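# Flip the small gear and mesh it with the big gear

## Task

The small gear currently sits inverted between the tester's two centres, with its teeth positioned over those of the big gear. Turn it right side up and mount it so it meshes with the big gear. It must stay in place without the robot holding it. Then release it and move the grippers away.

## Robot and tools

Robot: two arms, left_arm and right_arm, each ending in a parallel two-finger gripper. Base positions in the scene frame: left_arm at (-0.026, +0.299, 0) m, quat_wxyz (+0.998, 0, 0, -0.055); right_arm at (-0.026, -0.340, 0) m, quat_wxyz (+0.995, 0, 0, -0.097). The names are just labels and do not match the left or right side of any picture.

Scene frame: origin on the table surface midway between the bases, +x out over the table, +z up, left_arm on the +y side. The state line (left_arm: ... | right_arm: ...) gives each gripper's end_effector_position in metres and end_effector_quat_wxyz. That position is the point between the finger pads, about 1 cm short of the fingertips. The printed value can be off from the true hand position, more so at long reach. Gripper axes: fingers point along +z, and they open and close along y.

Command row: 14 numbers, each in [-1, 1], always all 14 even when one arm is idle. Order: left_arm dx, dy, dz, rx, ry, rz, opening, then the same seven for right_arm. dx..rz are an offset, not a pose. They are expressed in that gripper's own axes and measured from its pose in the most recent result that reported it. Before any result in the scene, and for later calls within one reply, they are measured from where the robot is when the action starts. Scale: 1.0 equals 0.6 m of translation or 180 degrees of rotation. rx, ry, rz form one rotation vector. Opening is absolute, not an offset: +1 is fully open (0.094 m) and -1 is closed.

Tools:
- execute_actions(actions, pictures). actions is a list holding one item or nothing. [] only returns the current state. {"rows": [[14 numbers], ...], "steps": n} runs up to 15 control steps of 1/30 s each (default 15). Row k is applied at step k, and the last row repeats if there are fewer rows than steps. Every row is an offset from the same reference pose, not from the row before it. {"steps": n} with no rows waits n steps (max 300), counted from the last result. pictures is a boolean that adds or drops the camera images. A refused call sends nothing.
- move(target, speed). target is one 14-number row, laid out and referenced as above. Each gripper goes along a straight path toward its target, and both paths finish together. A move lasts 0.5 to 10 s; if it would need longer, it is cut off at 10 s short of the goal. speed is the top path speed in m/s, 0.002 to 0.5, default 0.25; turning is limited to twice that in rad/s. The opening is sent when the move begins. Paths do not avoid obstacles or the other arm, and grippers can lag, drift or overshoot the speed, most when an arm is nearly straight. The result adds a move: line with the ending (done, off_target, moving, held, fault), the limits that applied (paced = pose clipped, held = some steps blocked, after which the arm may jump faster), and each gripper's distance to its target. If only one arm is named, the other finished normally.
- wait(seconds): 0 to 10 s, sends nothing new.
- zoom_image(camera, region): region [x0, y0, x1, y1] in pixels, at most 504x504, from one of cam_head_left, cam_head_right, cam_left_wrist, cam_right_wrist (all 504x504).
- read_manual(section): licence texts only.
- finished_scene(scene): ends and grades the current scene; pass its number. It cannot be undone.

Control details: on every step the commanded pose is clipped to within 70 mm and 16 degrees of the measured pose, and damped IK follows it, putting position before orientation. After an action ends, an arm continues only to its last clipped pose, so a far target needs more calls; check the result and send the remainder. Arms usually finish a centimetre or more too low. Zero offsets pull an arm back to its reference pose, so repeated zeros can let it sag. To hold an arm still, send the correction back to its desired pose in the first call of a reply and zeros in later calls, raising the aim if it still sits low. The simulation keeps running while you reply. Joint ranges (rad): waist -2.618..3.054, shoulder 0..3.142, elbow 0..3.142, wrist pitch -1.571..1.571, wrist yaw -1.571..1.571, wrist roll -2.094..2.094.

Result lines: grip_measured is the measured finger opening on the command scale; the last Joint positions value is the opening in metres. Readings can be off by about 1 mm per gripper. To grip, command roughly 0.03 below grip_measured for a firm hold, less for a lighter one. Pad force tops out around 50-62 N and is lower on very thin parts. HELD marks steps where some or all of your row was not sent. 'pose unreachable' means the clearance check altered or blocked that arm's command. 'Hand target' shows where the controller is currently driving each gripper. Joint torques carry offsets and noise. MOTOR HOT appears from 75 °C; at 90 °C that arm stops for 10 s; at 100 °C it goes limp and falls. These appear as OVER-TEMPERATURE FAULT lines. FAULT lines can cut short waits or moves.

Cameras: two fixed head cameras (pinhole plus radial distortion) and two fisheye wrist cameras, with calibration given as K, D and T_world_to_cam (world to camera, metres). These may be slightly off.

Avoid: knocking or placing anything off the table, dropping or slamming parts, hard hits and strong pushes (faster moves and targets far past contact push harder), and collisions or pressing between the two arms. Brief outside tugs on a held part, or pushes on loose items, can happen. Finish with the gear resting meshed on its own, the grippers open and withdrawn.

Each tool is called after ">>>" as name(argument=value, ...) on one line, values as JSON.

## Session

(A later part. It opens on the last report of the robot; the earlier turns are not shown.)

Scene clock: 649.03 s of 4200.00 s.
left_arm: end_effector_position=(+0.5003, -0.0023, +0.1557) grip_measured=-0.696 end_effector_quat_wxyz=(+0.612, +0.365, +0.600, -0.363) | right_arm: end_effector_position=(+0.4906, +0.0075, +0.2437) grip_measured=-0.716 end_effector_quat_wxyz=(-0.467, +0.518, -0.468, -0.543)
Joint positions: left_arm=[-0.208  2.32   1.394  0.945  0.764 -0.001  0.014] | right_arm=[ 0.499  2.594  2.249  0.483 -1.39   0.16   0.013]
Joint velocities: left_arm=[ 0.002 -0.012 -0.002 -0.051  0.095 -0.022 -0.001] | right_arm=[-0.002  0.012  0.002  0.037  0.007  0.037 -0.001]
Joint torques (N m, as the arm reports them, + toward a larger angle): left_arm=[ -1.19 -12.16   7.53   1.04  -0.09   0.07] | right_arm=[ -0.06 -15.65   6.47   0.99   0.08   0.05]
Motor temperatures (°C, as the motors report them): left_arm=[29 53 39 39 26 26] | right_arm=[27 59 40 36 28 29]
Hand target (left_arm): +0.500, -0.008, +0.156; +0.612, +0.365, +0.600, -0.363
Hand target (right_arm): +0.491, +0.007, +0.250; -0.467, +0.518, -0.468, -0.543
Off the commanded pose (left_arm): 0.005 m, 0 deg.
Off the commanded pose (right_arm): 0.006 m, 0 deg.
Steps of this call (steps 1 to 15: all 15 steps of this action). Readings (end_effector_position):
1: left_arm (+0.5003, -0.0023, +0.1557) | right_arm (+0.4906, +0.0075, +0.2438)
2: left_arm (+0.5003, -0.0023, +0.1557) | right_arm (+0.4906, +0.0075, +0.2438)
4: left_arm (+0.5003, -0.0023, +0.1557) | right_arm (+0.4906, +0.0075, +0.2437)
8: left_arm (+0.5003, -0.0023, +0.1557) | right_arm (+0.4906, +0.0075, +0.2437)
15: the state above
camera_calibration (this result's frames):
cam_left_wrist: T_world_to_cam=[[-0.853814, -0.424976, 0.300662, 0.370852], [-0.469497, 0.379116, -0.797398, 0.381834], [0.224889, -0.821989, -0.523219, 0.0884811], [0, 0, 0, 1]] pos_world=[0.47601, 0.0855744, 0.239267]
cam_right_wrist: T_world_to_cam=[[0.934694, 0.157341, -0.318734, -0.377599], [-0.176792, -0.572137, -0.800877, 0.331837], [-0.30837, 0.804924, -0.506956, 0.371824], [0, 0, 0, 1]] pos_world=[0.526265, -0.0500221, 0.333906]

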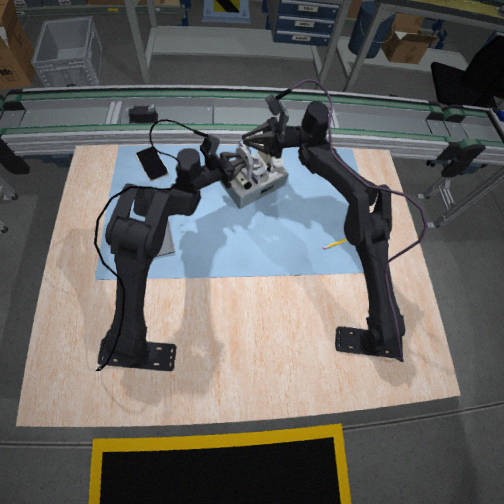

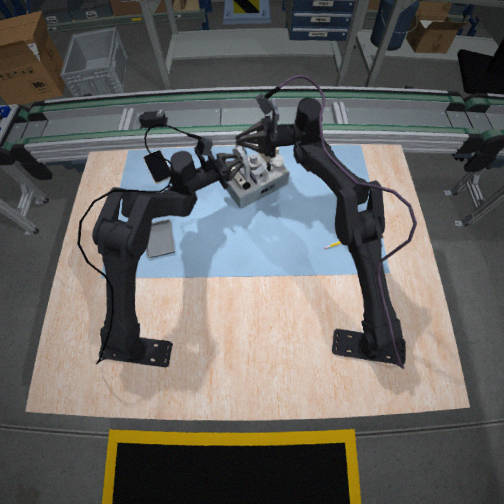

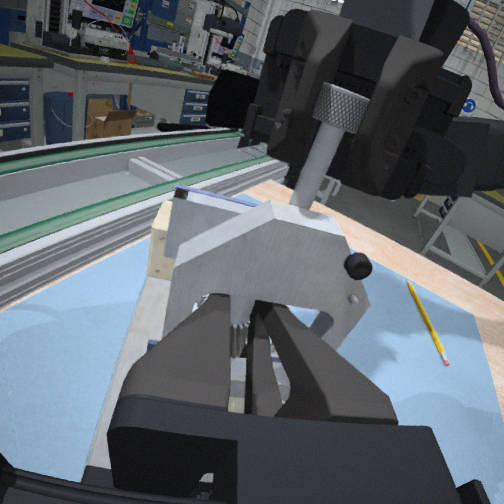

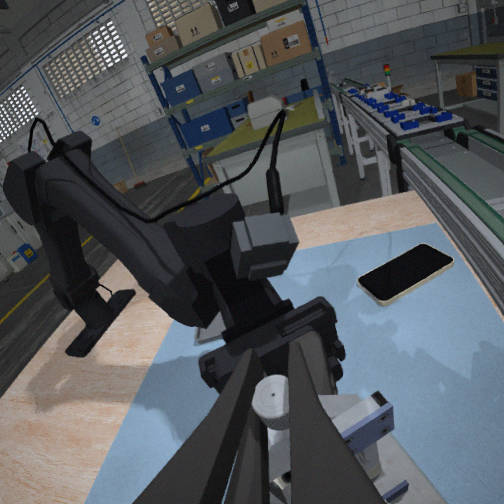

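>>> execute_actions(actions=[{"rows":[[-0.005,-0.03,0.012,0.014,0,0,-0.76,-0.035,0,0,0,-0.005,-0.015,-0.78]]}])

>>> zoom_image(camera="cam_left_wrist", region=[170, 260, 320, 410])

Scene clock: 656.43 s of 4200.00 s.
left_arm: end_effector_position=(+0.5001, -0.0026, +0.1557) grip_measured=-0.696 end_effector_quat_wxyz=(+0.612, +0.365, +0.600, -0.363) | right_arm: end_effector_position=(+0.4906, +0.0073, +0.2443) grip_measured=-0.716 end_effector_quat_wxyz=(-0.465, +0.517, -0.469, -0.544)
Joint positions: left_arm=[-0.208  2.32   1.394  0.945  0.765 -0.001  0.014] | right_arm=[ 0.499  2.594  2.249  0.489 -1.39   0.171  0.013]
Joint velocities: left_arm=[ 0.012  0.012 -0.002 -0.007 -0.022 -0.037  0.001] | right_arm=[-0.002 -0.002 -0.007 -0.007 -0.037 -0.081 -0.002]
Joint torques (N m, as the arm reports them, + toward a larger angle): left_arm=[ -2.54 -13.39   6.37   0.99   0.17   0.02] | right_arm=[ -0.09 -15.75   8.32   1.31   0.11   0.25]
Motor temperatures (°C, as the motors report them): left_arm=[29 54 38 39 26 26] | right_arm=[27 58 39 35 28 29]
Hand target (left_arm): +0.488, -0.017, +0.158; +0.604, +0.378, +0.592, -0.376
Hand target (right_arm): +0.490, +0.007, +0.265; -0.483, +0.525, -0.452, -0.535
Off the commanded pose (left_arm): 0.019 m, 2 deg.
Off the commanded pose (right_arm): 0.020 m, 3 deg.
Steps of this call (steps 1 to 90: nothing new was sent; then 3.90 s passed at rest; steps 91 to 105: all 15 steps of this action). Readings (end_effector_position):
91: left_arm (+0.5002, -0.0026, +0.1557) | right_arm (+0.4907, +0.0073, +0.2439)
92: left_arm (+0.5001, -0.0026, +0.1557) | right_arm (+0.4907, +0.0073, +0.2440)
94: left_arm (+0.5001, -0.0026, +0.1557) | right_arm (+0.4907, +0.0073, +0.2442)
98: left_arm (+0.5002, -0.0026, +0.1557) | right_arm (+0.4906, +0.0073, +0.2443)
105: the state above
camera_calibration (this result's frames):
cam_left_wrist: T_world_to_cam=[[-0.854301, -0.424003, 0.300653, 0.370787], [-0.469059, 0.379664, -0.797395, 0.381604], [0.223951, -0.822239, -0.52323, 0.0887858], [0, 0, 0, 1]] pos_world=[0.475875, 0.0853365, 0.239267]
cam_right_wrist: T_world_to_cam=[[0.932938, 0.15735, -0.323832, -0.375324], [-0.181264, -0.571858, -0.800076, 0.334182], [-0.311078, 0.805121, -0.504986, 0.373159], [0, 0, 0, 1]] pos_world=[0.526811, -0.0502768, 0.334269]

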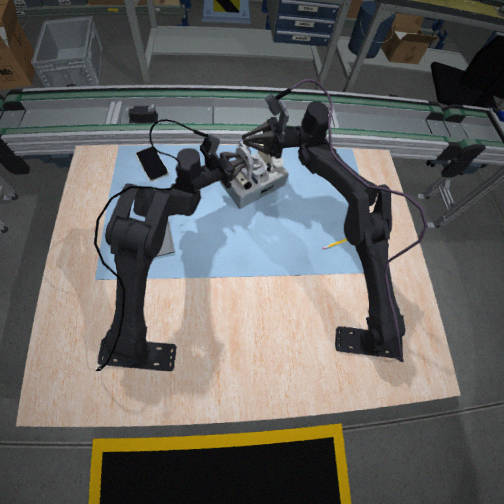

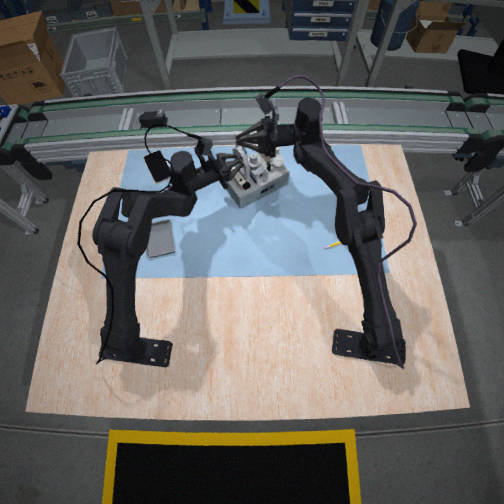

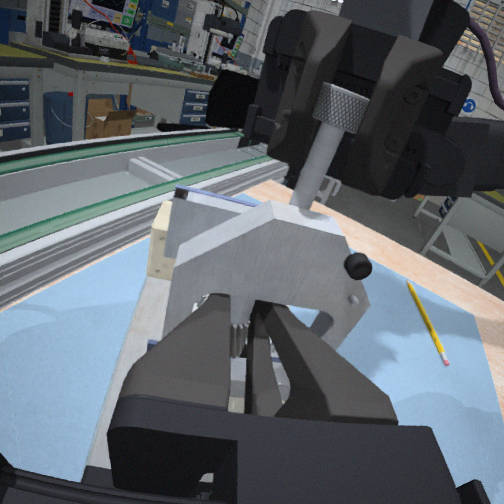

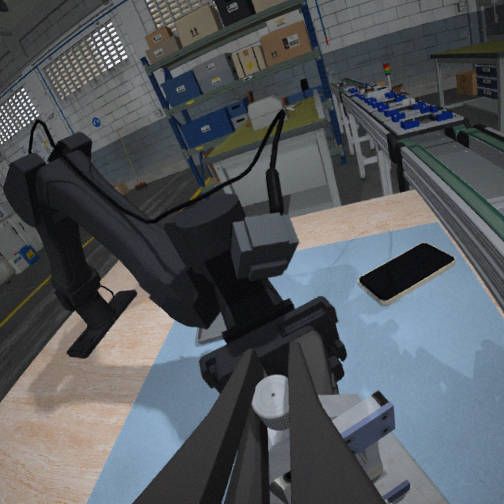

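Region (170, 260, 320, 410) of cam_left_wrist's 504x504 image, scaled by 3.360, with more detail than that image has.

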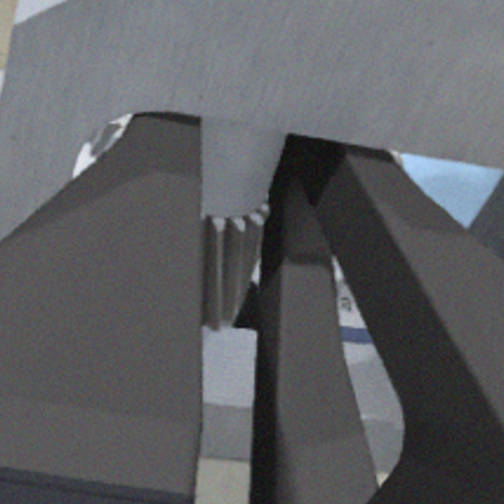

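Test pulling backward: trapped or not?

>>> execute_actions(actions=[{"rows":[[-0.01,0.006,-0.014,0,0,0,-0.76,-0.035,0,0,0,-0.005,-0.015,-0.78]]}], pictures=false)

Scene clock: 659.87 s of 4200.00 s.
left_arm: end_effector_position=(+0.5002, -0.0006, +0.1557) grip_measured=-0.696 end_effector_quat_wxyz=(+0.611, +0.367, +0.599, -0.365) | right_arm: end_effector_position=(+0.4906, +0.0073, +0.2444) grip_measured=-0.716 end_effector_quat_wxyz=(-0.464, +0.516, -0.470, -0.546)
Joint positions: left_arm=[-0.203  2.32   1.394  0.945  0.775 -0.001  0.014] | right_arm=[ 0.499  2.594  2.249  0.489 -1.39   0.177  0.013]
Joint velocities: left_arm=[-0.002  0.002  0.012 -0.022 -0.022  0.022  0.   ] | right_arm=[-0.022 -0.027 -0.012  0.022 -0.037  0.007 -0.   ]
Joint torques (N m, as the arm reports them, + toward a larger angle): left_arm=[  1.21 -14.2    5.4    1.01   0.09   0.  ] | right_arm=[ -0.13 -15.73   8.38   1.33   0.11   0.28]
Motor temperatures (°C, as the motors report them): left_arm=[29 54 38 39 26 26] | right_arm=[27 57 39 35 28 29]
Hand target (left_arm): +0.499, +0.006, +0.162; +0.612, +0.365, +0.600, -0.363
Hand target (right_arm): +0.490, +0.007, +0.265; -0.481, +0.524, -0.454, -0.537
Off the commanded pose (left_arm): 0.009 m, 0 deg.
Off the commanded pose (right_arm): 0.021 m, 3 deg.
Steps of this call (steps 1 to 88: nothing new was sent; steps 89 to 103: all 15 steps of this action). Readings (end_effector_position):
89: left_arm (+0.5006, -0.0015, +0.1557) | right_arm (+0.4906, +0.0073, +0.2443)
90: left_arm (+0.5004, -0.0011, +0.1557) | right_arm (+0.4906, +0.0073, +0.2444)
92: left_arm (+0.5002, -0.0006, +0.1557) | right_arm (+0.4906, +0.0073, +0.2444)
96: left_arm (+0.5002, -0.0006, +0.1557) | right_arm (+0.4906, +0.0073, +0.2444)
103: the state above

>>> execute_actions(actions=[{"rows":[[-0.03,-0.008,0,0.006,-0.045,0.008,-0.76,-0.105,0.004,0,0,-0.016,-0.05,-0.78]]}], pictures=false)

>>> execute_actions(actions=[{"rows":[[-0.026,-0.016,0.022,0.008,-0.02,0.008,-0.76,-0.09,0.004,0,0,-0.014,-0.047,-0.78]]}])

>>> zoom_image(camera="cam_left_wrist", region=[170, 260, 320, 410])

Scene clock: 667.17 s of 4200.00 s.
left_arm: end_effector_position=(+0.4987, -0.0001, +0.1569) grip_measured=-0.696 end_effector_quat_wxyz=(+0.637, +0.351, +0.567, -0.386) | right_arm: end_effector_position=(+0.4902, +0.0072, +0.2560) grip_measured=-0.716 end_effector_quat_wxyz=(-0.464, +0.520, -0.461, -0.549)
Joint positions: left_arm=[-0.201  2.388  1.394  1.149  0.781 -0.1    0.014] | right_arm=[ 0.498  2.612  2.307  0.507 -1.406  0.224  0.013]
Joint velocities: left_arm=[ 0.017  0.007 -0.022  0.066  0.022 -0.022 -0.001] | right_arm=[-0.007  0.002 -0.002  0.022  0.007 -0.007 -0.   ]
Joint torques (N m, as the arm reports them, + toward a larger angle): left_arm=[ -0.7  -13.5    6.84   1.32  -0.11  -0.07] | right_arm=[ -0.23 -18.68   9.71   1.58   0.36   0.19]
Motor temperatures (°C, as the motors report them): left_arm=[29 56 37 39 26 26] | right_arm=[27 57 39 35 28 29]
Hand target (left_arm): +0.495, -0.003, +0.173; +0.652, +0.355, +0.547, -0.387
Hand target (right_arm): +0.486, +0.004, +0.307; -0.516, +0.539, -0.419, -0.518
Off the commanded pose (left_arm): 0.017 m, 3 deg.
Off the commanded pose (right_arm): 0.051 m, 9 deg.
Steps of this call (steps 1 to 90: nothing new was sent; then 3.80 s passed at rest; steps 91 to 105: all 15 steps of this action). Readings (end_effector_position):
91: left_arm (+0.4998, -0.0009, +0.1566) | right_arm (+0.4905, +0.0073, +0.2468)
92: left_arm (+0.4993, -0.0012, +0.1570) | right_arm (+0.4904, +0.0074, +0.2486)
94: left_arm (+0.4996, -0.0008, +0.1560) | right_arm (+0.4903, +0.0072, +0.2529)
98: left_arm (+0.4992, -0.0002, +0.1562) | right_arm (+0.4901, +0.0074, +0.2561)
105: the state above

Scene clock: 667.67 s of 4200.00 s.
left_arm: end_effector_position=(+0.4977, -0.0008, +0.1568) grip_measured=-0.696 end_effector_quat_wxyz=(+0.645, +0.347, +0.559, -0.389) | right_arm: end_effector_position=(+0.4899, +0.0073, +0.2562) grip_measured=-0.716 end_effector_quat_wxyz=(-0.459, +0.523, -0.458, -0.553)
Joint positions: left_arm=[-0.204  2.407  1.394  1.203  0.775 -0.122  0.014] | right_arm=[ 0.498  2.632  2.34   0.522 -1.422  0.253  0.013]
Joint velocities: left_arm=[-0.007  0.007 -0.027  0.007 -0.022 -0.051 -0.001] | right_arm=[-0.012 -0.022  0.007  0.051 -0.051  0.037  0.   ]
Joint torques (N m, as the arm reports them, + toward a larger angle): left_arm=[ -2.63 -13.     9.52   1.13  -0.1   -0.07] | right_arm=[ -0.25 -18.99  10.02   1.59   0.34   0.21]
Motor temperatures (°C, as the motors report them): left_arm=[29 56 37 39 26 26] | right_arm=[27 57 39 35 28 29]
Hand target (left_arm): +0.494, -0.014, +0.174; +0.655, +0.354, +0.538, -0.396
Hand target (right_arm): +0.485, +0.004, +0.309; -0.512, +0.543, -0.414, -0.522
Off the commanded pose (left_arm): 0.022 m, 3 deg.
Off the commanded pose (right_arm): 0.054 m, 9 deg.
Steps of this call (steps 1 to 15: all 15 steps of this action). Readings (end_effector_position):
1: left_arm (+0.4984, -0.0005, +0.1565) | right_arm (+0.4901, +0.0073, +0.2562)
2: left_arm (+0.4981, -0.0007, +0.1567) | right_arm (+0.4900, +0.0074, +0.2563)
4: left_arm (+0.4979, -0.0010, +0.1566) | right_arm (+0.4900, +0.0073, +0.2562)
8: left_arm (+0.4978, -0.0007, +0.1567) | right_arm (+0.4899, +0.0073, +0.2563)
15: the state above
camera_calibration (this result's frames):
cam_left_wrist: T_world_to_cam=[[-0.877359, -0.378436, 0.295003, 0.381584], [-0.416957, 0.297029, -0.859023, 0.364319], [0.237461, -0.876675, -0.418393, 0.0681204], [0, 0, 0, 1]] pos_world=[0.470516, 0.0959113, 0.228891]
cam_right_wrist: T_world_to_cam=[[0.927976, 0.190265, -0.320407, -0.369454], [-0.161036, -0.570638, -0.805258, 0.334995], [-0.336049, 0.798856, -0.498898, 0.389645], [0, 0, 0, 1]] pos_world=[0.527731, -0.0498154, 0.345776]

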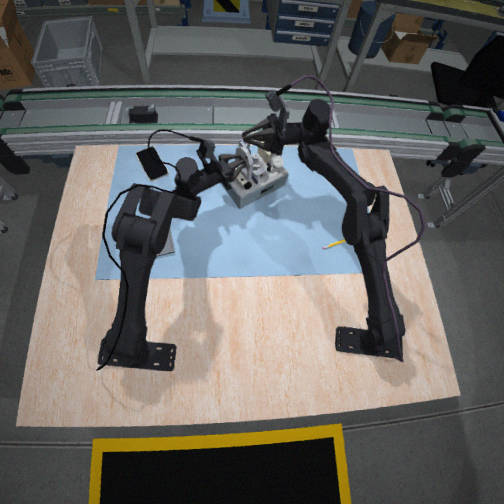

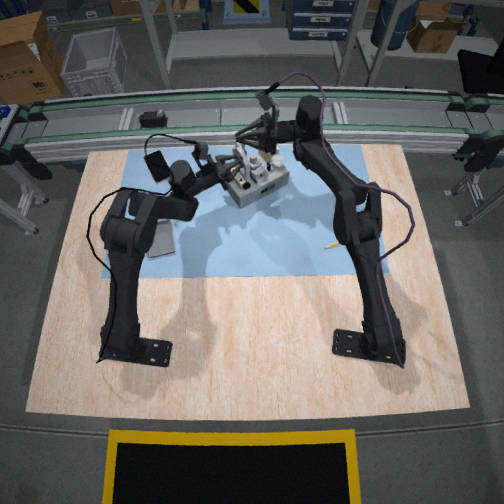

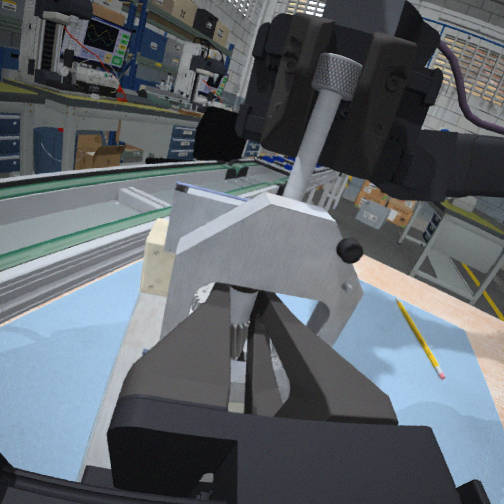

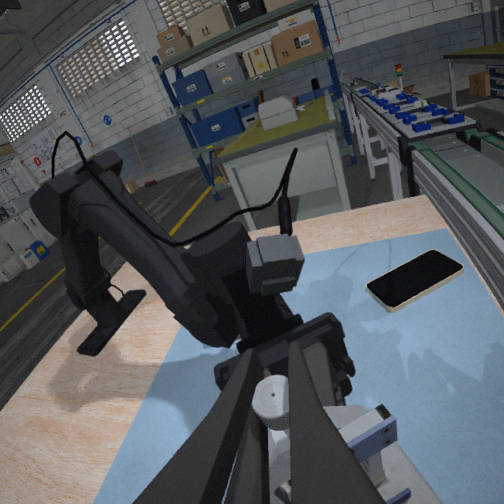

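Region (170, 260, 320, 410) of cam_left_wrist's 504x504 image, scaled by 3.360, with more detail than that image has.

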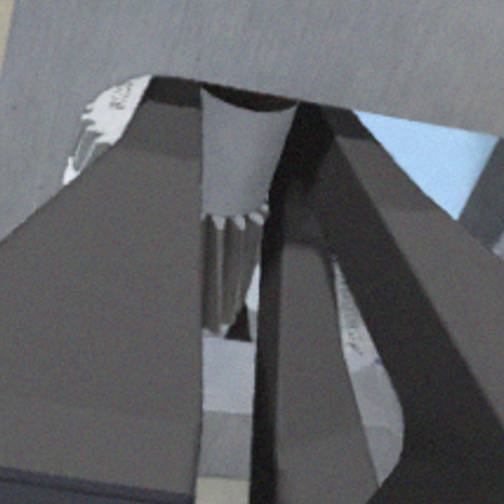

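>>> execute_actions(actions=[{"rows":[[-0.015,-0.008,0.026,0.004,0.06,0.008,-0.76,-0.085,0.004,0,0.004,-0.012,-0.047,-0.78]]}], pictures=false)

>>> execute_actions(actions=[{"rows":[[-0.01,-0.01,0.018,0.004,0.01,0.004,-0.76,-0.04,0.004,0,0,-0.008,-0.025,-0.78]]}], pictures=false)

>>> execute_actions(actions=[{"rows":[[-0.01,-0.01,0.018,0.004,0.0,0.004,-0.76,-0.015,0.002,0,0,0,-0.01,-0.78]]}])

Scene clock: 678.53 s of 4200.00 s.
left_arm: end_effector_position=(+0.4991, -0.0029, +0.1555) grip_measured=-0.696 end_effector_quat_wxyz=(+0.593, +0.375, +0.616, -0.359) | right_arm: end_effector_position=(+0.4898, +0.0073, +0.2563) grip_measured=-0.716 end_effector_quat_wxyz=(-0.459, +0.523, -0.458, -0.554)
Joint positions: left_arm=[-0.207  2.288  1.405  0.827  0.775  0.041  0.014] | right_arm=[ 0.498  2.633  2.34   0.525 -1.422  0.257  0.013]
Joint velocities: left_arm=[-0.012 -0.022  0.022 -0.11   0.007  0.007 -0.   ] | right_arm=[-0.002  0.022 -0.007  0.037  0.007 -0.066  0.001]
Joint torques (N m, as the arm reports them, + toward a larger angle): left_arm=[ -2.04 -13.45  10.66   0.51  -0.07   0.31] | right_arm=[ -0.27 -18.7    9.89   1.53   0.36   0.15]
Motor temperatures (°C, as the motors report them): left_arm=[29 56 38 39 26 26] | right_arm=[27 59 40 35 28 29]
Hand target (left_arm): +0.499, -0.015, +0.168; +0.594, +0.390, +0.609, -0.352
Hand target (right_arm): +0.485, +0.004, +0.306; -0.509, +0.543, -0.415, -0.522
Off the commanded pose (left_arm): 0.018 m, 2 deg.
Off the commanded pose (right_arm): 0.051 m, 9 deg.
Steps of this call (steps 1 to 90: nothing new was sent; then 7.37 s passed at rest; steps 91 to 105: all 15 steps of this action). Readings (end_effector_position):
91: left_arm (+0.4988, -0.0008, +0.1567) | right_arm (+0.4898, +0.0073, +0.2563)
92: left_arm (+0.4997, -0.0011, +0.1569) | right_arm (+0.4898, +0.0073, +0.2563)
94: left_arm (+0.4998, -0.0017, +0.1575) | right_arm (+0.4898, +0.0073, +0.2563)
98: left_arm (+0.4993, -0.0030, +0.1558) | right_arm (+0.4898, +0.0073, +0.2563)
105: the state above

Scene clock: 679.03 s of 4200.00 s.
left_arm: end_effector_position=(+0.4988, -0.0028, +0.1549) grip_measured=-0.696 end_effector_quat_wxyz=(+0.590, +0.376, +0.618, -0.358) | right_arm: end_effector_position=(+0.4899, +0.0074, +0.2475) grip_measured=-0.716 end_effector_quat_wxyz=(-0.454, +0.524, -0.457, -0.558)
Joint positions: left_arm=[-0.207  2.284  1.405  0.813  0.774  0.046  0.014] | right_arm=[ 0.497  2.653  2.34   0.56  -1.433  0.28   0.013]
Joint velocities: left_arm=[-0.017 -0.007 -0.012 -0.066 -0.051 -0.022 -0.   ] | right_arm=[-0.002  0.002  0.002 -0.007  0.022  0.037 -0.001]
Joint torques (N m, as the arm reports them, + toward a larger angle): left_arm=[ -2.47 -13.23  10.16   0.39  -0.13   0.31] | right_arm=[ -0.09 -18.39   7.18   1.41   0.31   0.22]
Motor temperatures (°C, as the motors report them): left_arm=[29 56 38 39 26 26] | right_arm=[27 59 40 35 28 29]
Hand target (left_arm): +0.498, -0.015, +0.161; +0.584, +0.387, +0.619, -0.354
Hand target (right_arm): +0.487, +0.006, +0.280; -0.485, +0.535, -0.432, -0.540
Off the commanded pose (left_arm): 0.014 m, 2 deg.
Off the commanded pose (right_arm): 0.033 m, 5 deg.
Steps of this call (steps 1 to 15: all 15 steps of this action). Readings (end_effector_position):
1: left_arm (+0.4990, -0.0029, +0.1550) | right_arm (+0.4901, +0.0074, +0.2549)
2: left_arm (+0.4989, -0.0028, +0.1551) | right_arm (+0.4900, +0.0074, +0.2540)
4: left_arm (+0.4989, -0.0028, +0.1550) | right_arm (+0.4901, +0.0074, +0.2503)
8: left_arm (+0.4988, -0.0028, +0.1550) | right_arm (+0.4900, +0.0074, +0.2469)
15: the state above

Scene clock: 679.53 s of 4200.00 s.
left_arm: end_effector_position=(+0.4989, -0.0027, +0.1556) grip_measured=-0.696 end_effector_quat_wxyz=(+0.591, +0.375, +0.618, -0.359) | right_arm: end_effector_position=(+0.4901, +0.0076, +0.2435) grip_measured=-0.716 end_effector_quat_wxyz=(-0.455, +0.527, -0.454, -0.555)
Joint positions: left_arm=[-0.207  2.284  1.405  0.817  0.774  0.044  0.014] | right_arm=[ 0.497  2.658  2.34   0.55  -1.436  0.254  0.013]
Joint velocities: left_arm=[-0.012 -0.007  0.002 -0.022 -0.051  0.037 -0.   ] | right_arm=[-0.012  0.007 -0.012  0.022 -0.022  0.081 -0.001]
Joint torques (N m, as the arm reports them, + toward a larger angle): left_arm=[ -2.41 -12.31   9.49   0.78  -0.03   0.11] | right_arm=[ -0.03 -17.05   6.17   0.97   0.17  -0.02]
Motor temperatures (°C, as the motors report them): left_arm=[29 56 39 39 26 26] | right_arm=[27 59 40 35 28 29]
Hand target (left_arm): +0.498, -0.015, +0.160; +0.590, +0.383, +0.613, -0.359
Hand target (right_arm): +0.489, +0.007, +0.256; -0.463, +0.531, -0.449, -0.551
Off the commanded pose (left_arm): 0.013 m, 1 deg.
Off the commanded pose (right_arm): 0.013 m, 1 deg.
Steps of this call (steps 1 to 15: all 15 steps of this action). Readings (end_effector_position):
1: left_arm (+0.4989, -0.0028, +0.1552) | right_arm (+0.4901, +0.0075, +0.2464)
2: left_arm (+0.4989, -0.0028, +0.1555) | right_arm (+0.4901, +0.0075, +0.2454)
4: left_arm (+0.4989, -0.0027, +0.1556) | right_arm (+0.4902, +0.0076, +0.2437)
8: left_arm (+0.4989, -0.0027, +0.1556) | right_arm (+0.4902, +0.0076, +0.2436)
15: the state above
camera_calibration (this result's frames):
cam_left_wrist: T_world_to_cam=[[-0.846775, -0.430738, 0.31215, 0.364203], [-0.494192, 0.41985, -0.761249, 0.388015], [0.196843, -0.798868, -0.568386, 0.109484], [0, 0, 0, 1]] pos_world=[0.478601, 0.0814314, 0.24392]
cam_right_wrist: T_world_to_cam=[[0.926167, 0.202222, -0.318311, -0.373523], [-0.150914, -0.574788, -0.804266, 0.319767], [-0.345601, 0.792922, -0.501831, 0.388657], [0, 0, 0, 1]] pos_world=[0.528522, -0.0488419, 0.333321]

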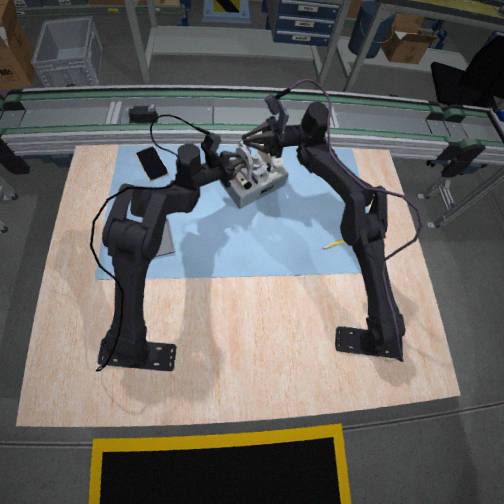

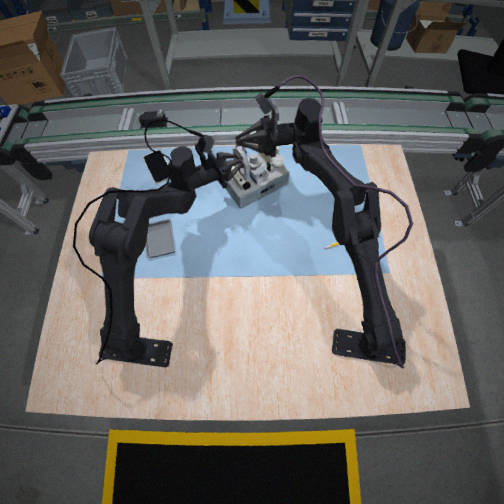

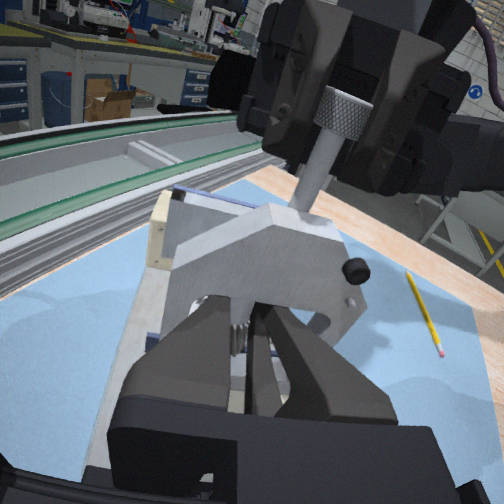

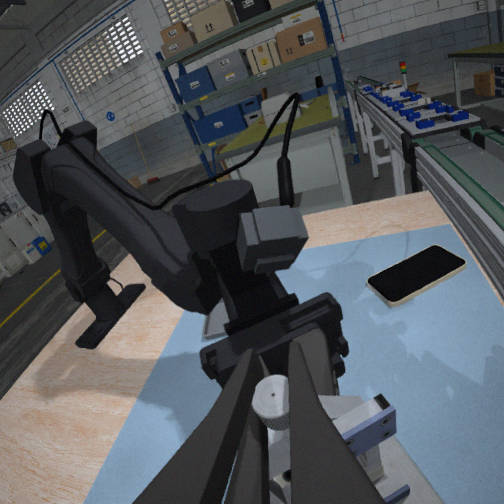

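>>> execute_actions(actions=[{"rows":[[-0.042,0,-0.004,0,-0.075,0.008,-0.76,-0.105,0.004,0,0.006,-0.014,-0.05,-0.78]]}], pictures=false)

>>> execute_actions(actions=[{"rows":[[-0.034,-0.012,0.024,0.006,-0.012,0.008,-0.76,-0.088,0.004,0,0.006,-0.012,-0.047,-0.78]]}])

>>> zoom_image(camera="cam_left_wrist", region=[170, 260, 320, 410])

Scene clock: 688.80 s of 4200.00 s.
left_arm: end_effector_position=(+0.4989, +0.0004, +0.1574) grip_measured=-0.696 end_effector_quat_wxyz=(+0.640, +0.341, +0.566, -0.393) | right_arm: end_effector_position=(+0.4898, +0.0072, +0.2523) grip_measured=-0.716 end_effector_quat_wxyz=(-0.458, +0.528, -0.452, -0.555)
Joint positions: left_arm=[-0.202  2.399  1.393  1.185  0.774 -0.135  0.014] | right_arm=[ 0.497  2.657  2.361  0.563 -1.436  0.284  0.013]
Joint velocities: left_arm=[-0.012 -0.007 -0.002  0.11  -0.007 -0.125  0.   ] | right_arm=[ 0.007 -0.017  0.012  0.022  0.081  0.007 -0.002]
Joint torques (N m, as the arm reports them, + toward a larger angle): left_arm=[ -0.73 -13.78   7.59   1.39  -0.17  -0.05] | right_arm=[ -0.23 -19.33   9.68   1.53   0.44   0.15]
Motor temperatures (°C, as the motors report them): left_arm=[29 56 39 39 26 26] | right_arm=[27 59 39 34 28 29]
Hand target (left_arm): +0.497, -0.002, +0.180; +0.663, +0.341, +0.539, -0.392
Hand target (right_arm): +0.485, +0.003, +0.306; -0.511, +0.546, -0.409, -0.522
Off the commanded pose (left_arm): 0.024 m, 4 deg.
Off the commanded pose (right_arm): 0.054 m, 9 deg.
Steps of this call (steps 1 to 90: nothing new was sent; then 5.77 s passed at rest; steps 91 to 105: all 15 steps of this action). Readings (end_effector_position):
91: left_arm (+0.4991, -0.0017, +0.1561) | right_arm (+0.4902, +0.0073, +0.2454)
92: left_arm (+0.4990, -0.0014, +0.1558) | right_arm (+0.4900, +0.0073, +0.2465)
94: left_arm (+0.4998, -0.0014, +0.1560) | right_arm (+0.4899, +0.0073, +0.2486)
98: left_arm (+0.4999, -0.0001, +0.1560) | right_arm (+0.4898, +0.0072, +0.2512)
105: the state above

Scene clock: 689.30 s of 4200.00 s.
left_arm: end_effector_position=(+0.4983, -0.0009, +0.1574) grip_measured=-0.696 end_effector_quat_wxyz=(+0.639, +0.341, +0.566, -0.394) | right_arm: end_effector_position=(+0.4898, +0.0072, +0.2523) grip_measured=-0.716 end_effector_quat_wxyz=(-0.458, +0.528, -0.452, -0.555)
Joint positions: left_arm=[-0.205  2.399  1.393  1.185  0.772 -0.136  0.014] | right_arm=[ 0.497  2.657  2.361  0.563 -1.436  0.284  0.013]
Joint velocities: left_arm=[ 0.017  0.002  0.002 -0.051 -0.037 -0.051 -0.   ] | right_arm=[ 0.007 -0.012 -0.007 -0.007 -0.051 -0.022  0.   ]
Joint torques (N m, as the arm reports them, + toward a larger angle): left_arm=[ -2.19 -13.68   9.62   0.95  -0.11  -0.03] | right_arm=[ -0.23 -19.63   9.13   1.53   0.42   0.16]
Motor temperatures (°C, as the motors report them): left_arm=[29 56 39 39 26 26] | right_arm=[27 59 39 34 28 29]
Hand target (left_arm): +0.497, -0.012, +0.179; +0.652, +0.346, +0.546, -0.397
Hand target (right_arm): +0.485, +0.003, +0.304; -0.509, +0.546, -0.410, -0.523
Off the commanded pose (left_arm): 0.025 m, 3 deg.
Off the commanded pose (right_arm): 0.053 m, 9 deg.
Steps of this call (steps 1 to 15: all 15 steps of this action). Readings (end_effector_position):
1: left_arm (+0.4988, +0.0002, +0.1575) | right_arm (+0.4898, +0.0072, +0.2523)
2: left_arm (+0.4987, -0.0001, +0.1574) | right_arm (+0.4898, +0.0072, +0.2523)
4: left_arm (+0.4984, -0.0007, +0.1574) | right_arm (+0.4898, +0.0072, +0.2523)
8: left_arm (+0.4983, -0.0009, +0.1574) | right_arm (+0.4898, +0.0072, +0.2523)
15: the state above
camera_calibration (this result's frames):
cam_left_wrist: T_world_to_cam=[[-0.87023, -0.377825, 0.316147, 0.374965], [-0.436561, 0.294053, -0.850263, 0.373497], [0.228286, -0.877942, -0.420837, 0.073169], [0, 0, 0, 1]] pos_world=[0.472657, 0.0960813, 0.229819]
cam_right_wrist: T_world_to_cam=[[0.927376, 0.20445, -0.313329, -0.372235], [-0.147183, -0.570588, -0.80794, 0.325615], [-0.343965, 0.79538, -0.499058, 0.391679], [0, 0, 0, 1]] pos_world=[0.527851, -0.0496377, 0.341916]

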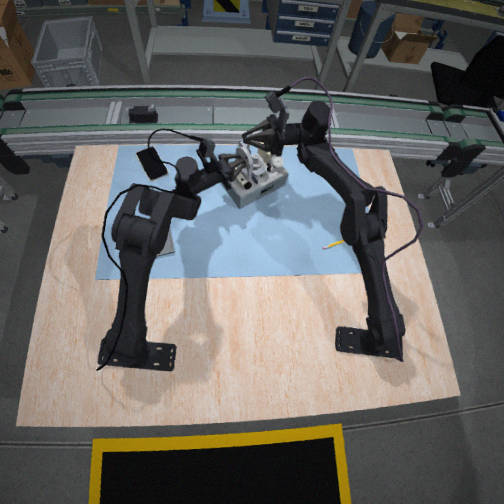

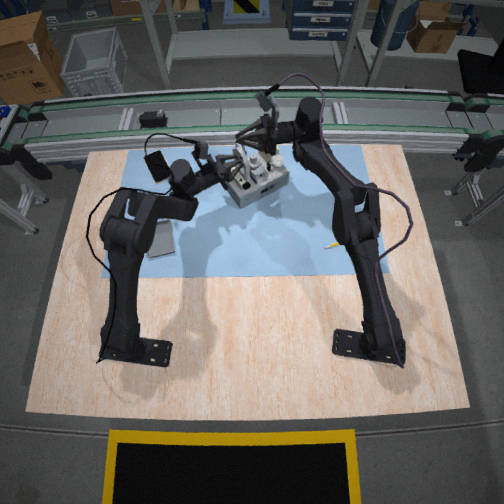

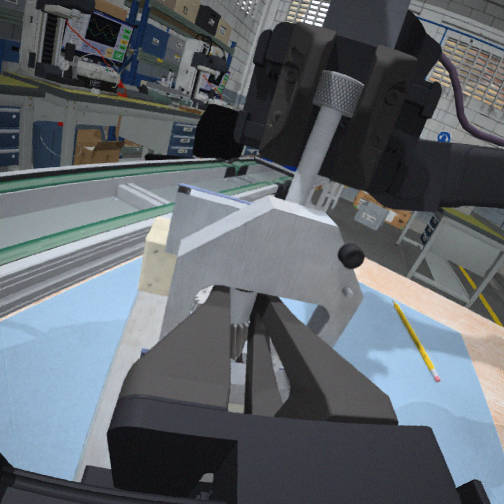

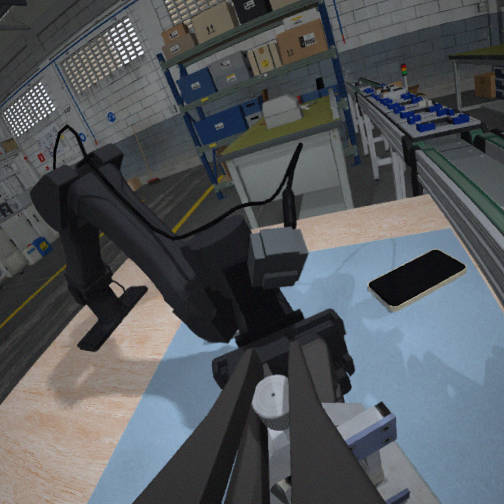

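Region (170, 260, 320, 410) of cam_left_wrist's 504x504 image, scaled by 3.360, with more detail than that image has.

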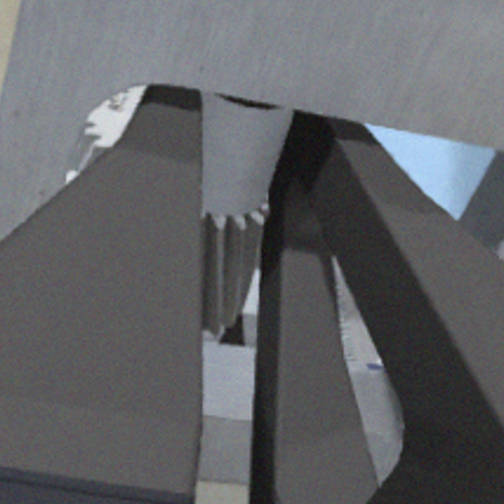

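>>> execute_actions(actions=[{"rows":[[-0.048,-0.008,0.026,0.002,-0.02,0.016,-0.76,-0.092,0.004,0,0.004,-0.014,-0.047,-0.78]]}])

>>> zoom_image(camera="cam_left_wrist", region=[170, 260, 320, 410])

Scene clock: 694.17 s of 4200.00 s.
left_arm: end_effector_position=(+0.4995, -0.0013, +0.1583) grip_measured=-0.696 end_effector_quat_wxyz=(+0.642, +0.337, +0.566, -0.391) | right_arm: end_effector_position=(+0.4897, +0.0072, +0.2536) grip_measured=-0.716 end_effector_quat_wxyz=(-0.457, +0.525, -0.453, -0.557)
Joint positions: left_arm=[-0.208  2.399  1.393  1.188  0.758 -0.136  0.014] | right_arm=[ 0.497  2.657  2.361  0.576 -1.435  0.303  0.013]
Joint velocities: left_arm=[ 0.007  0.007 -0.007  0.11  -0.051 -0.022 -0.   ] | right_arm=[ 0.002 -0.017  0.007  0.095 -0.007 -0.007 -0.002]
Joint torques (N m, as the arm reports them, + toward a larger angle): left_arm=[ -2.32 -13.88   9.75   1.23  -0.22   0.03] | right_arm=[ -0.25 -18.85  10.3    1.51   0.38   0.22]
Motor temperatures (°C, as the motors report them): left_arm=[29 56 39 39 26 26] | right_arm=[27 60 39 35 28 29]
Hand target (left_arm): +0.498, -0.012, +0.188; +0.665, +0.345, +0.535, -0.390
Hand target (right_arm): +0.484, +0.003, +0.306; -0.509, +0.546, -0.409, -0.525
Off the commanded pose (left_arm): 0.032 m, 4 deg.
Off the commanded pose (right_arm): 0.054 m, 9 deg.
Steps of this call (steps 1 to 90: nothing new was sent; then 1.37 s passed at rest; steps 91 to 105: all 15 steps of this action). Readings (end_effector_position):
91: left_arm (+0.4984, -0.0009, +0.1577) | right_arm (+0.4898, +0.0072, +0.2524)
92: left_arm (+0.4987, -0.0009, +0.1580) | right_arm (+0.4898, +0.0072, +0.2525)
94: left_arm (+0.4988, -0.0014, +0.1582) | right_arm (+0.4898, +0.0072, +0.2528)
98: left_arm (+0.4992, -0.0014, +0.1582) | right_arm (+0.4898, +0.0072, +0.2532)
105: the state above
camera_calibration (this result's frames):
cam_left_wrist: T_world_to_cam=[[-0.866644, -0.386211, 0.315862, 0.373834], [-0.438216, 0.28656, -0.851969, 0.375924], [0.238526, -0.87677, -0.417589, 0.0672889], [0, 0, 0, 1]] pos_world=[0.472667, 0.0956506, 0.230295]
cam_right_wrist: T_world_to_cam=[[0.925587, 0.204081, -0.318809, -0.369493], [-0.152598, -0.569583, -0.807644, 0.329183], [-0.346413, 0.796195, -0.496056, 0.392778], [0, 0, 0, 1]] pos_world=[0.528294, -0.0498243, 0.342905]

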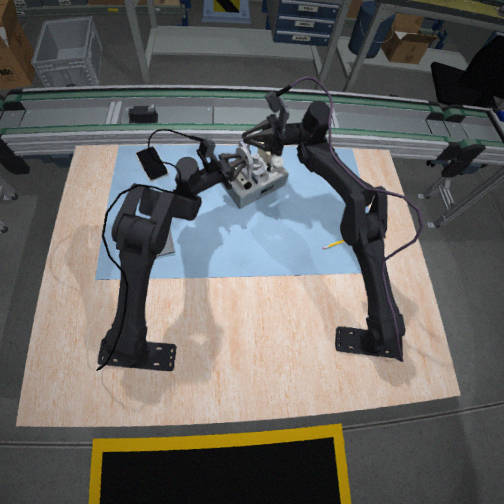

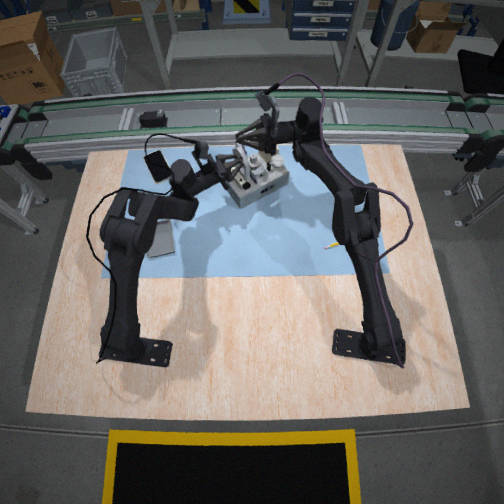

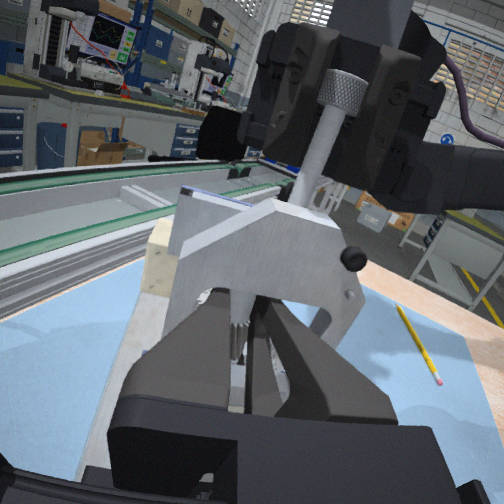

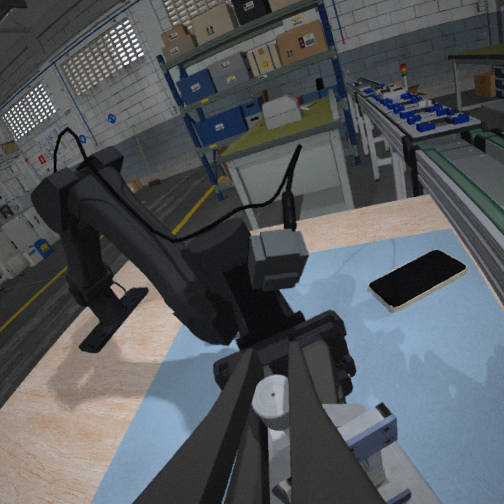

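Region (170, 260, 320, 410) of cam_left_wrist's 504x504 image, scaled by 3.360, with more detail than that image has.

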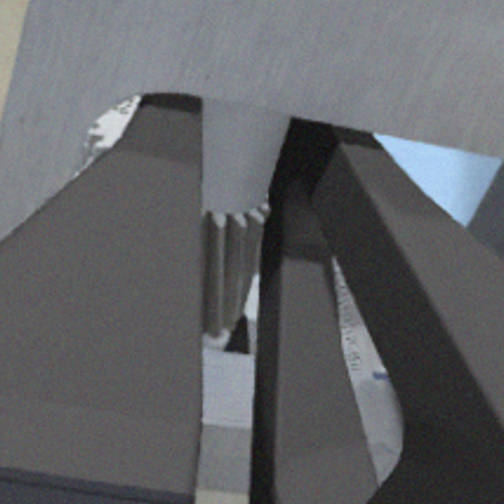

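Progressing; repeat a bit stronger.

>>> execute_actions(actions=[{"rows":[[-0.045,-0.012,0.032,0.006,-0.022,0.02,-0.76,-0.09,0.004,0,0.004,-0.013,-0.047,-0.78]]}], pictures=false)

>>> execute_actions(actions=[{"rows":[[-0.005,-0.012,0.024,0.004,0.01,0.012,-0.76,-0.09,0.004,0,0.004,-0.013,-0.047,-0.78]]}])

>>> zoom_image(camera="cam_left_wrist", region=[170, 260, 320, 410])

Scene clock: 701.37 s of 4200.00 s.
left_arm: end_effector_position=(+0.5004, -0.0043, +0.1590) grip_measured=-0.696 end_effector_quat_wxyz=(+0.645, +0.338, +0.563, -0.391) | right_arm: end_effector_position=(+0.4898, +0.0072, +0.2537) grip_measured=-0.716 end_effector_quat_wxyz=(-0.456, +0.525, -0.454, -0.558)
Joint positions: left_arm=[-0.213  2.409  1.407  1.192  0.755 -0.135  0.014] | right_arm=[ 0.497  2.657  2.361  0.578 -1.434  0.307  0.013]
Joint velocities: left_arm=[-0.007 -0.017 -0.027 -0.007  0.022 -0.066 -0.   ] | right_arm=[-0.002  0.002  0.017 -0.066  0.022 -0.037 -0.   ]
Joint torques (N m, as the arm reports them, + toward a larger angle): left_arm=[ -2.44 -13.59  10.14   1.25  -0.27   0.05] | right_arm=[ -0.28 -18.82  10.31   1.53   0.39   0.25]
Motor temperatures (°C, as the motors report them): left_arm=[29 57 40 39 26 26] | right_arm=[27 61 40 35 28 29]
Hand target (left_arm): +0.499, -0.017, +0.187; +0.670, +0.347, +0.529, -0.388
Hand target (right_arm): +0.484, +0.003, +0.307; -0.508, +0.545, -0.410, -0.526
Off the commanded pose (left_arm): 0.032 m, 5 deg.
Off the commanded pose (right_arm): 0.054 m, 9 deg.
Steps of this call (steps 1 to 90: nothing new was sent; then 3.70 s passed at rest; steps 91 to 105: all 15 steps of this action). Readings (end_effector_position):
91: left_arm (+0.4997, -0.0016, +0.1587) | right_arm (+0.4897, +0.0072, +0.2537)
92: left_arm (+0.5004, -0.0021, +0.1592) | right_arm (+0.4898, +0.0072, +0.2537)
94: left_arm (+0.5004, -0.0033, +0.1591) | right_arm (+0.4898, +0.0072, +0.2537)
98: left_arm (+0.5004, -0.0043, +0.1589) | right_arm (+0.4898, +0.0072, +0.2537)
105: the state above

Scene clock: 701.87 s of 4200.00 s.
left_arm: end_effector_position=(+0.5030, -0.0038, +0.1542) grip_measured=-0.696 end_effector_quat_wxyz=(+0.646, +0.349, +0.568, -0.373) | right_arm: end_effector_position=(+0.4897, +0.0072, +0.2539) grip_measured=-0.716 end_effector_quat_wxyz=(-0.456, +0.524, -0.454, -0.558)
Joint positions: left_arm=[-0.213  2.402  1.407  1.149  0.746 -0.077  0.014] | right_arm=[ 0.497  2.657  2.361  0.58  -1.434  0.311  0.013]
Joint velocities: left_arm=[-0.007 -0.017 -0.017 -0.051  0.022  0.022 -0.001] | right_arm=[ 0.002  0.017 -0.002 -0.066 -0.051 -0.051 -0.001]
Joint torques (N m, as the arm reports them, + toward a larger angle): left_arm=[ -2.65 -14.     8.78   0.6   -0.05   0.1 ] | right_arm=[ -0.27 -18.73  10.42   1.51   0.4    0.29]
Motor temperatures (°C, as the motors report them): left_arm=[29 57 40 39 26 26] | right_arm=[27 61 40 35 28 29]
Hand target (left_arm): +0.500, -0.019, +0.164; +0.641, +0.358, +0.563, -0.378
Hand target (right_arm): +0.484, +0.003, +0.307; -0.507, +0.544, -0.411, -0.527
Off the commanded pose (left_arm): 0.019 m, 1 deg.
Off the commanded pose (right_arm): 0.054 m, 9 deg.
Steps of this call (steps 1 to 15: all 15 steps of this action). Readings (end_effector_position):
1: left_arm (+0.5007, -0.0043, +0.1575) | right_arm (+0.4898, +0.0072, +0.2537)
2: left_arm (+0.5012, -0.0043, +0.1563) | right_arm (+0.4898, +0.0072, +0.2538)
4: left_arm (+0.5022, -0.0040, +0.1547) | right_arm (+0.4897, +0.0072, +0.2538)
8: left_arm (+0.5029, -0.0038, +0.1543) | right_arm (+0.4897, +0.0072, +0.2539)
15: the state above
camera_calibration (this result's frames):
cam_left_wrist: T_world_to_cam=[[-0.867963, -0.40928, 0.2813, 0.383141], [-0.422199, 0.30984, -0.851908, 0.366741], [0.261511, -0.85819, -0.441727, 0.0546977], [0, 0, 0, 1]] pos_world=[0.473086, 0.0901217, 0.228814]
cam_right_wrist: T_world_to_cam=[[0.924228, 0.20398, -0.322792, -0.367666], [-0.156088, -0.56968, -0.806909, 0.330985], [-0.348481, 0.796151, -0.494675, 0.393626], [0, 0, 0, 1]] pos_world=[0.528641, -0.0498342, 0.343112]

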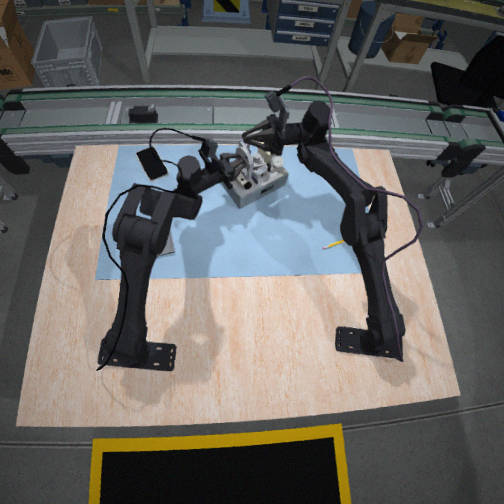

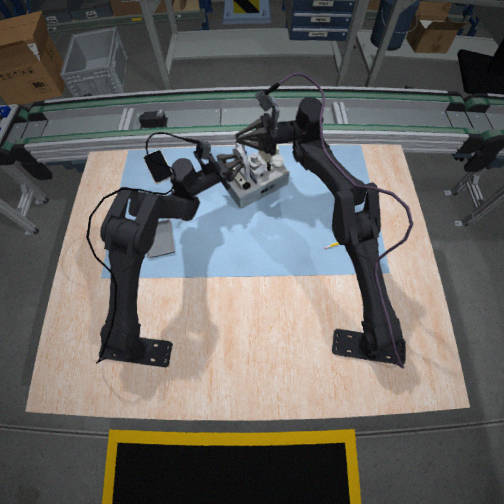

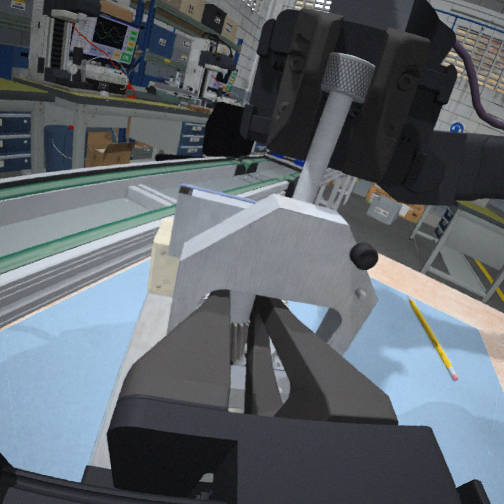

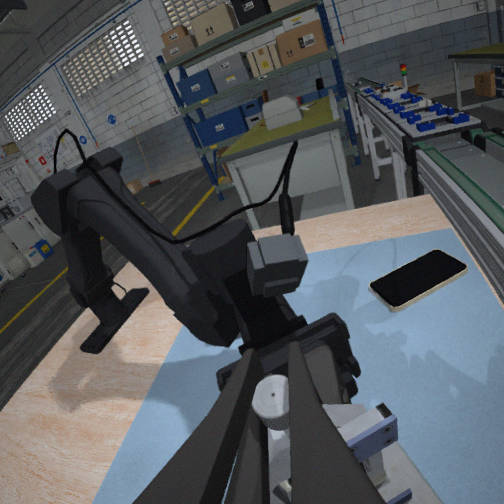

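Region (170, 260, 320, 410) of cam_left_wrist's 504x504 image, scaled by 3.360, with more detail than that image has.

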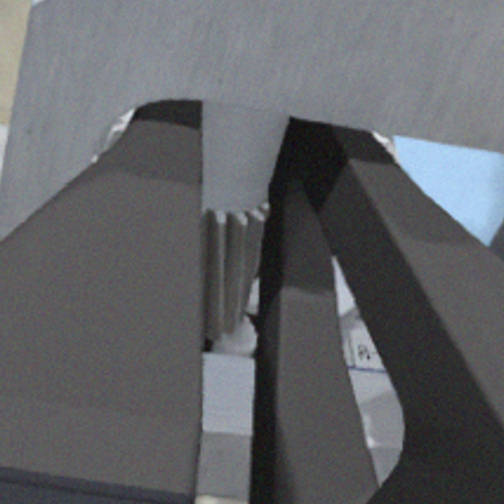

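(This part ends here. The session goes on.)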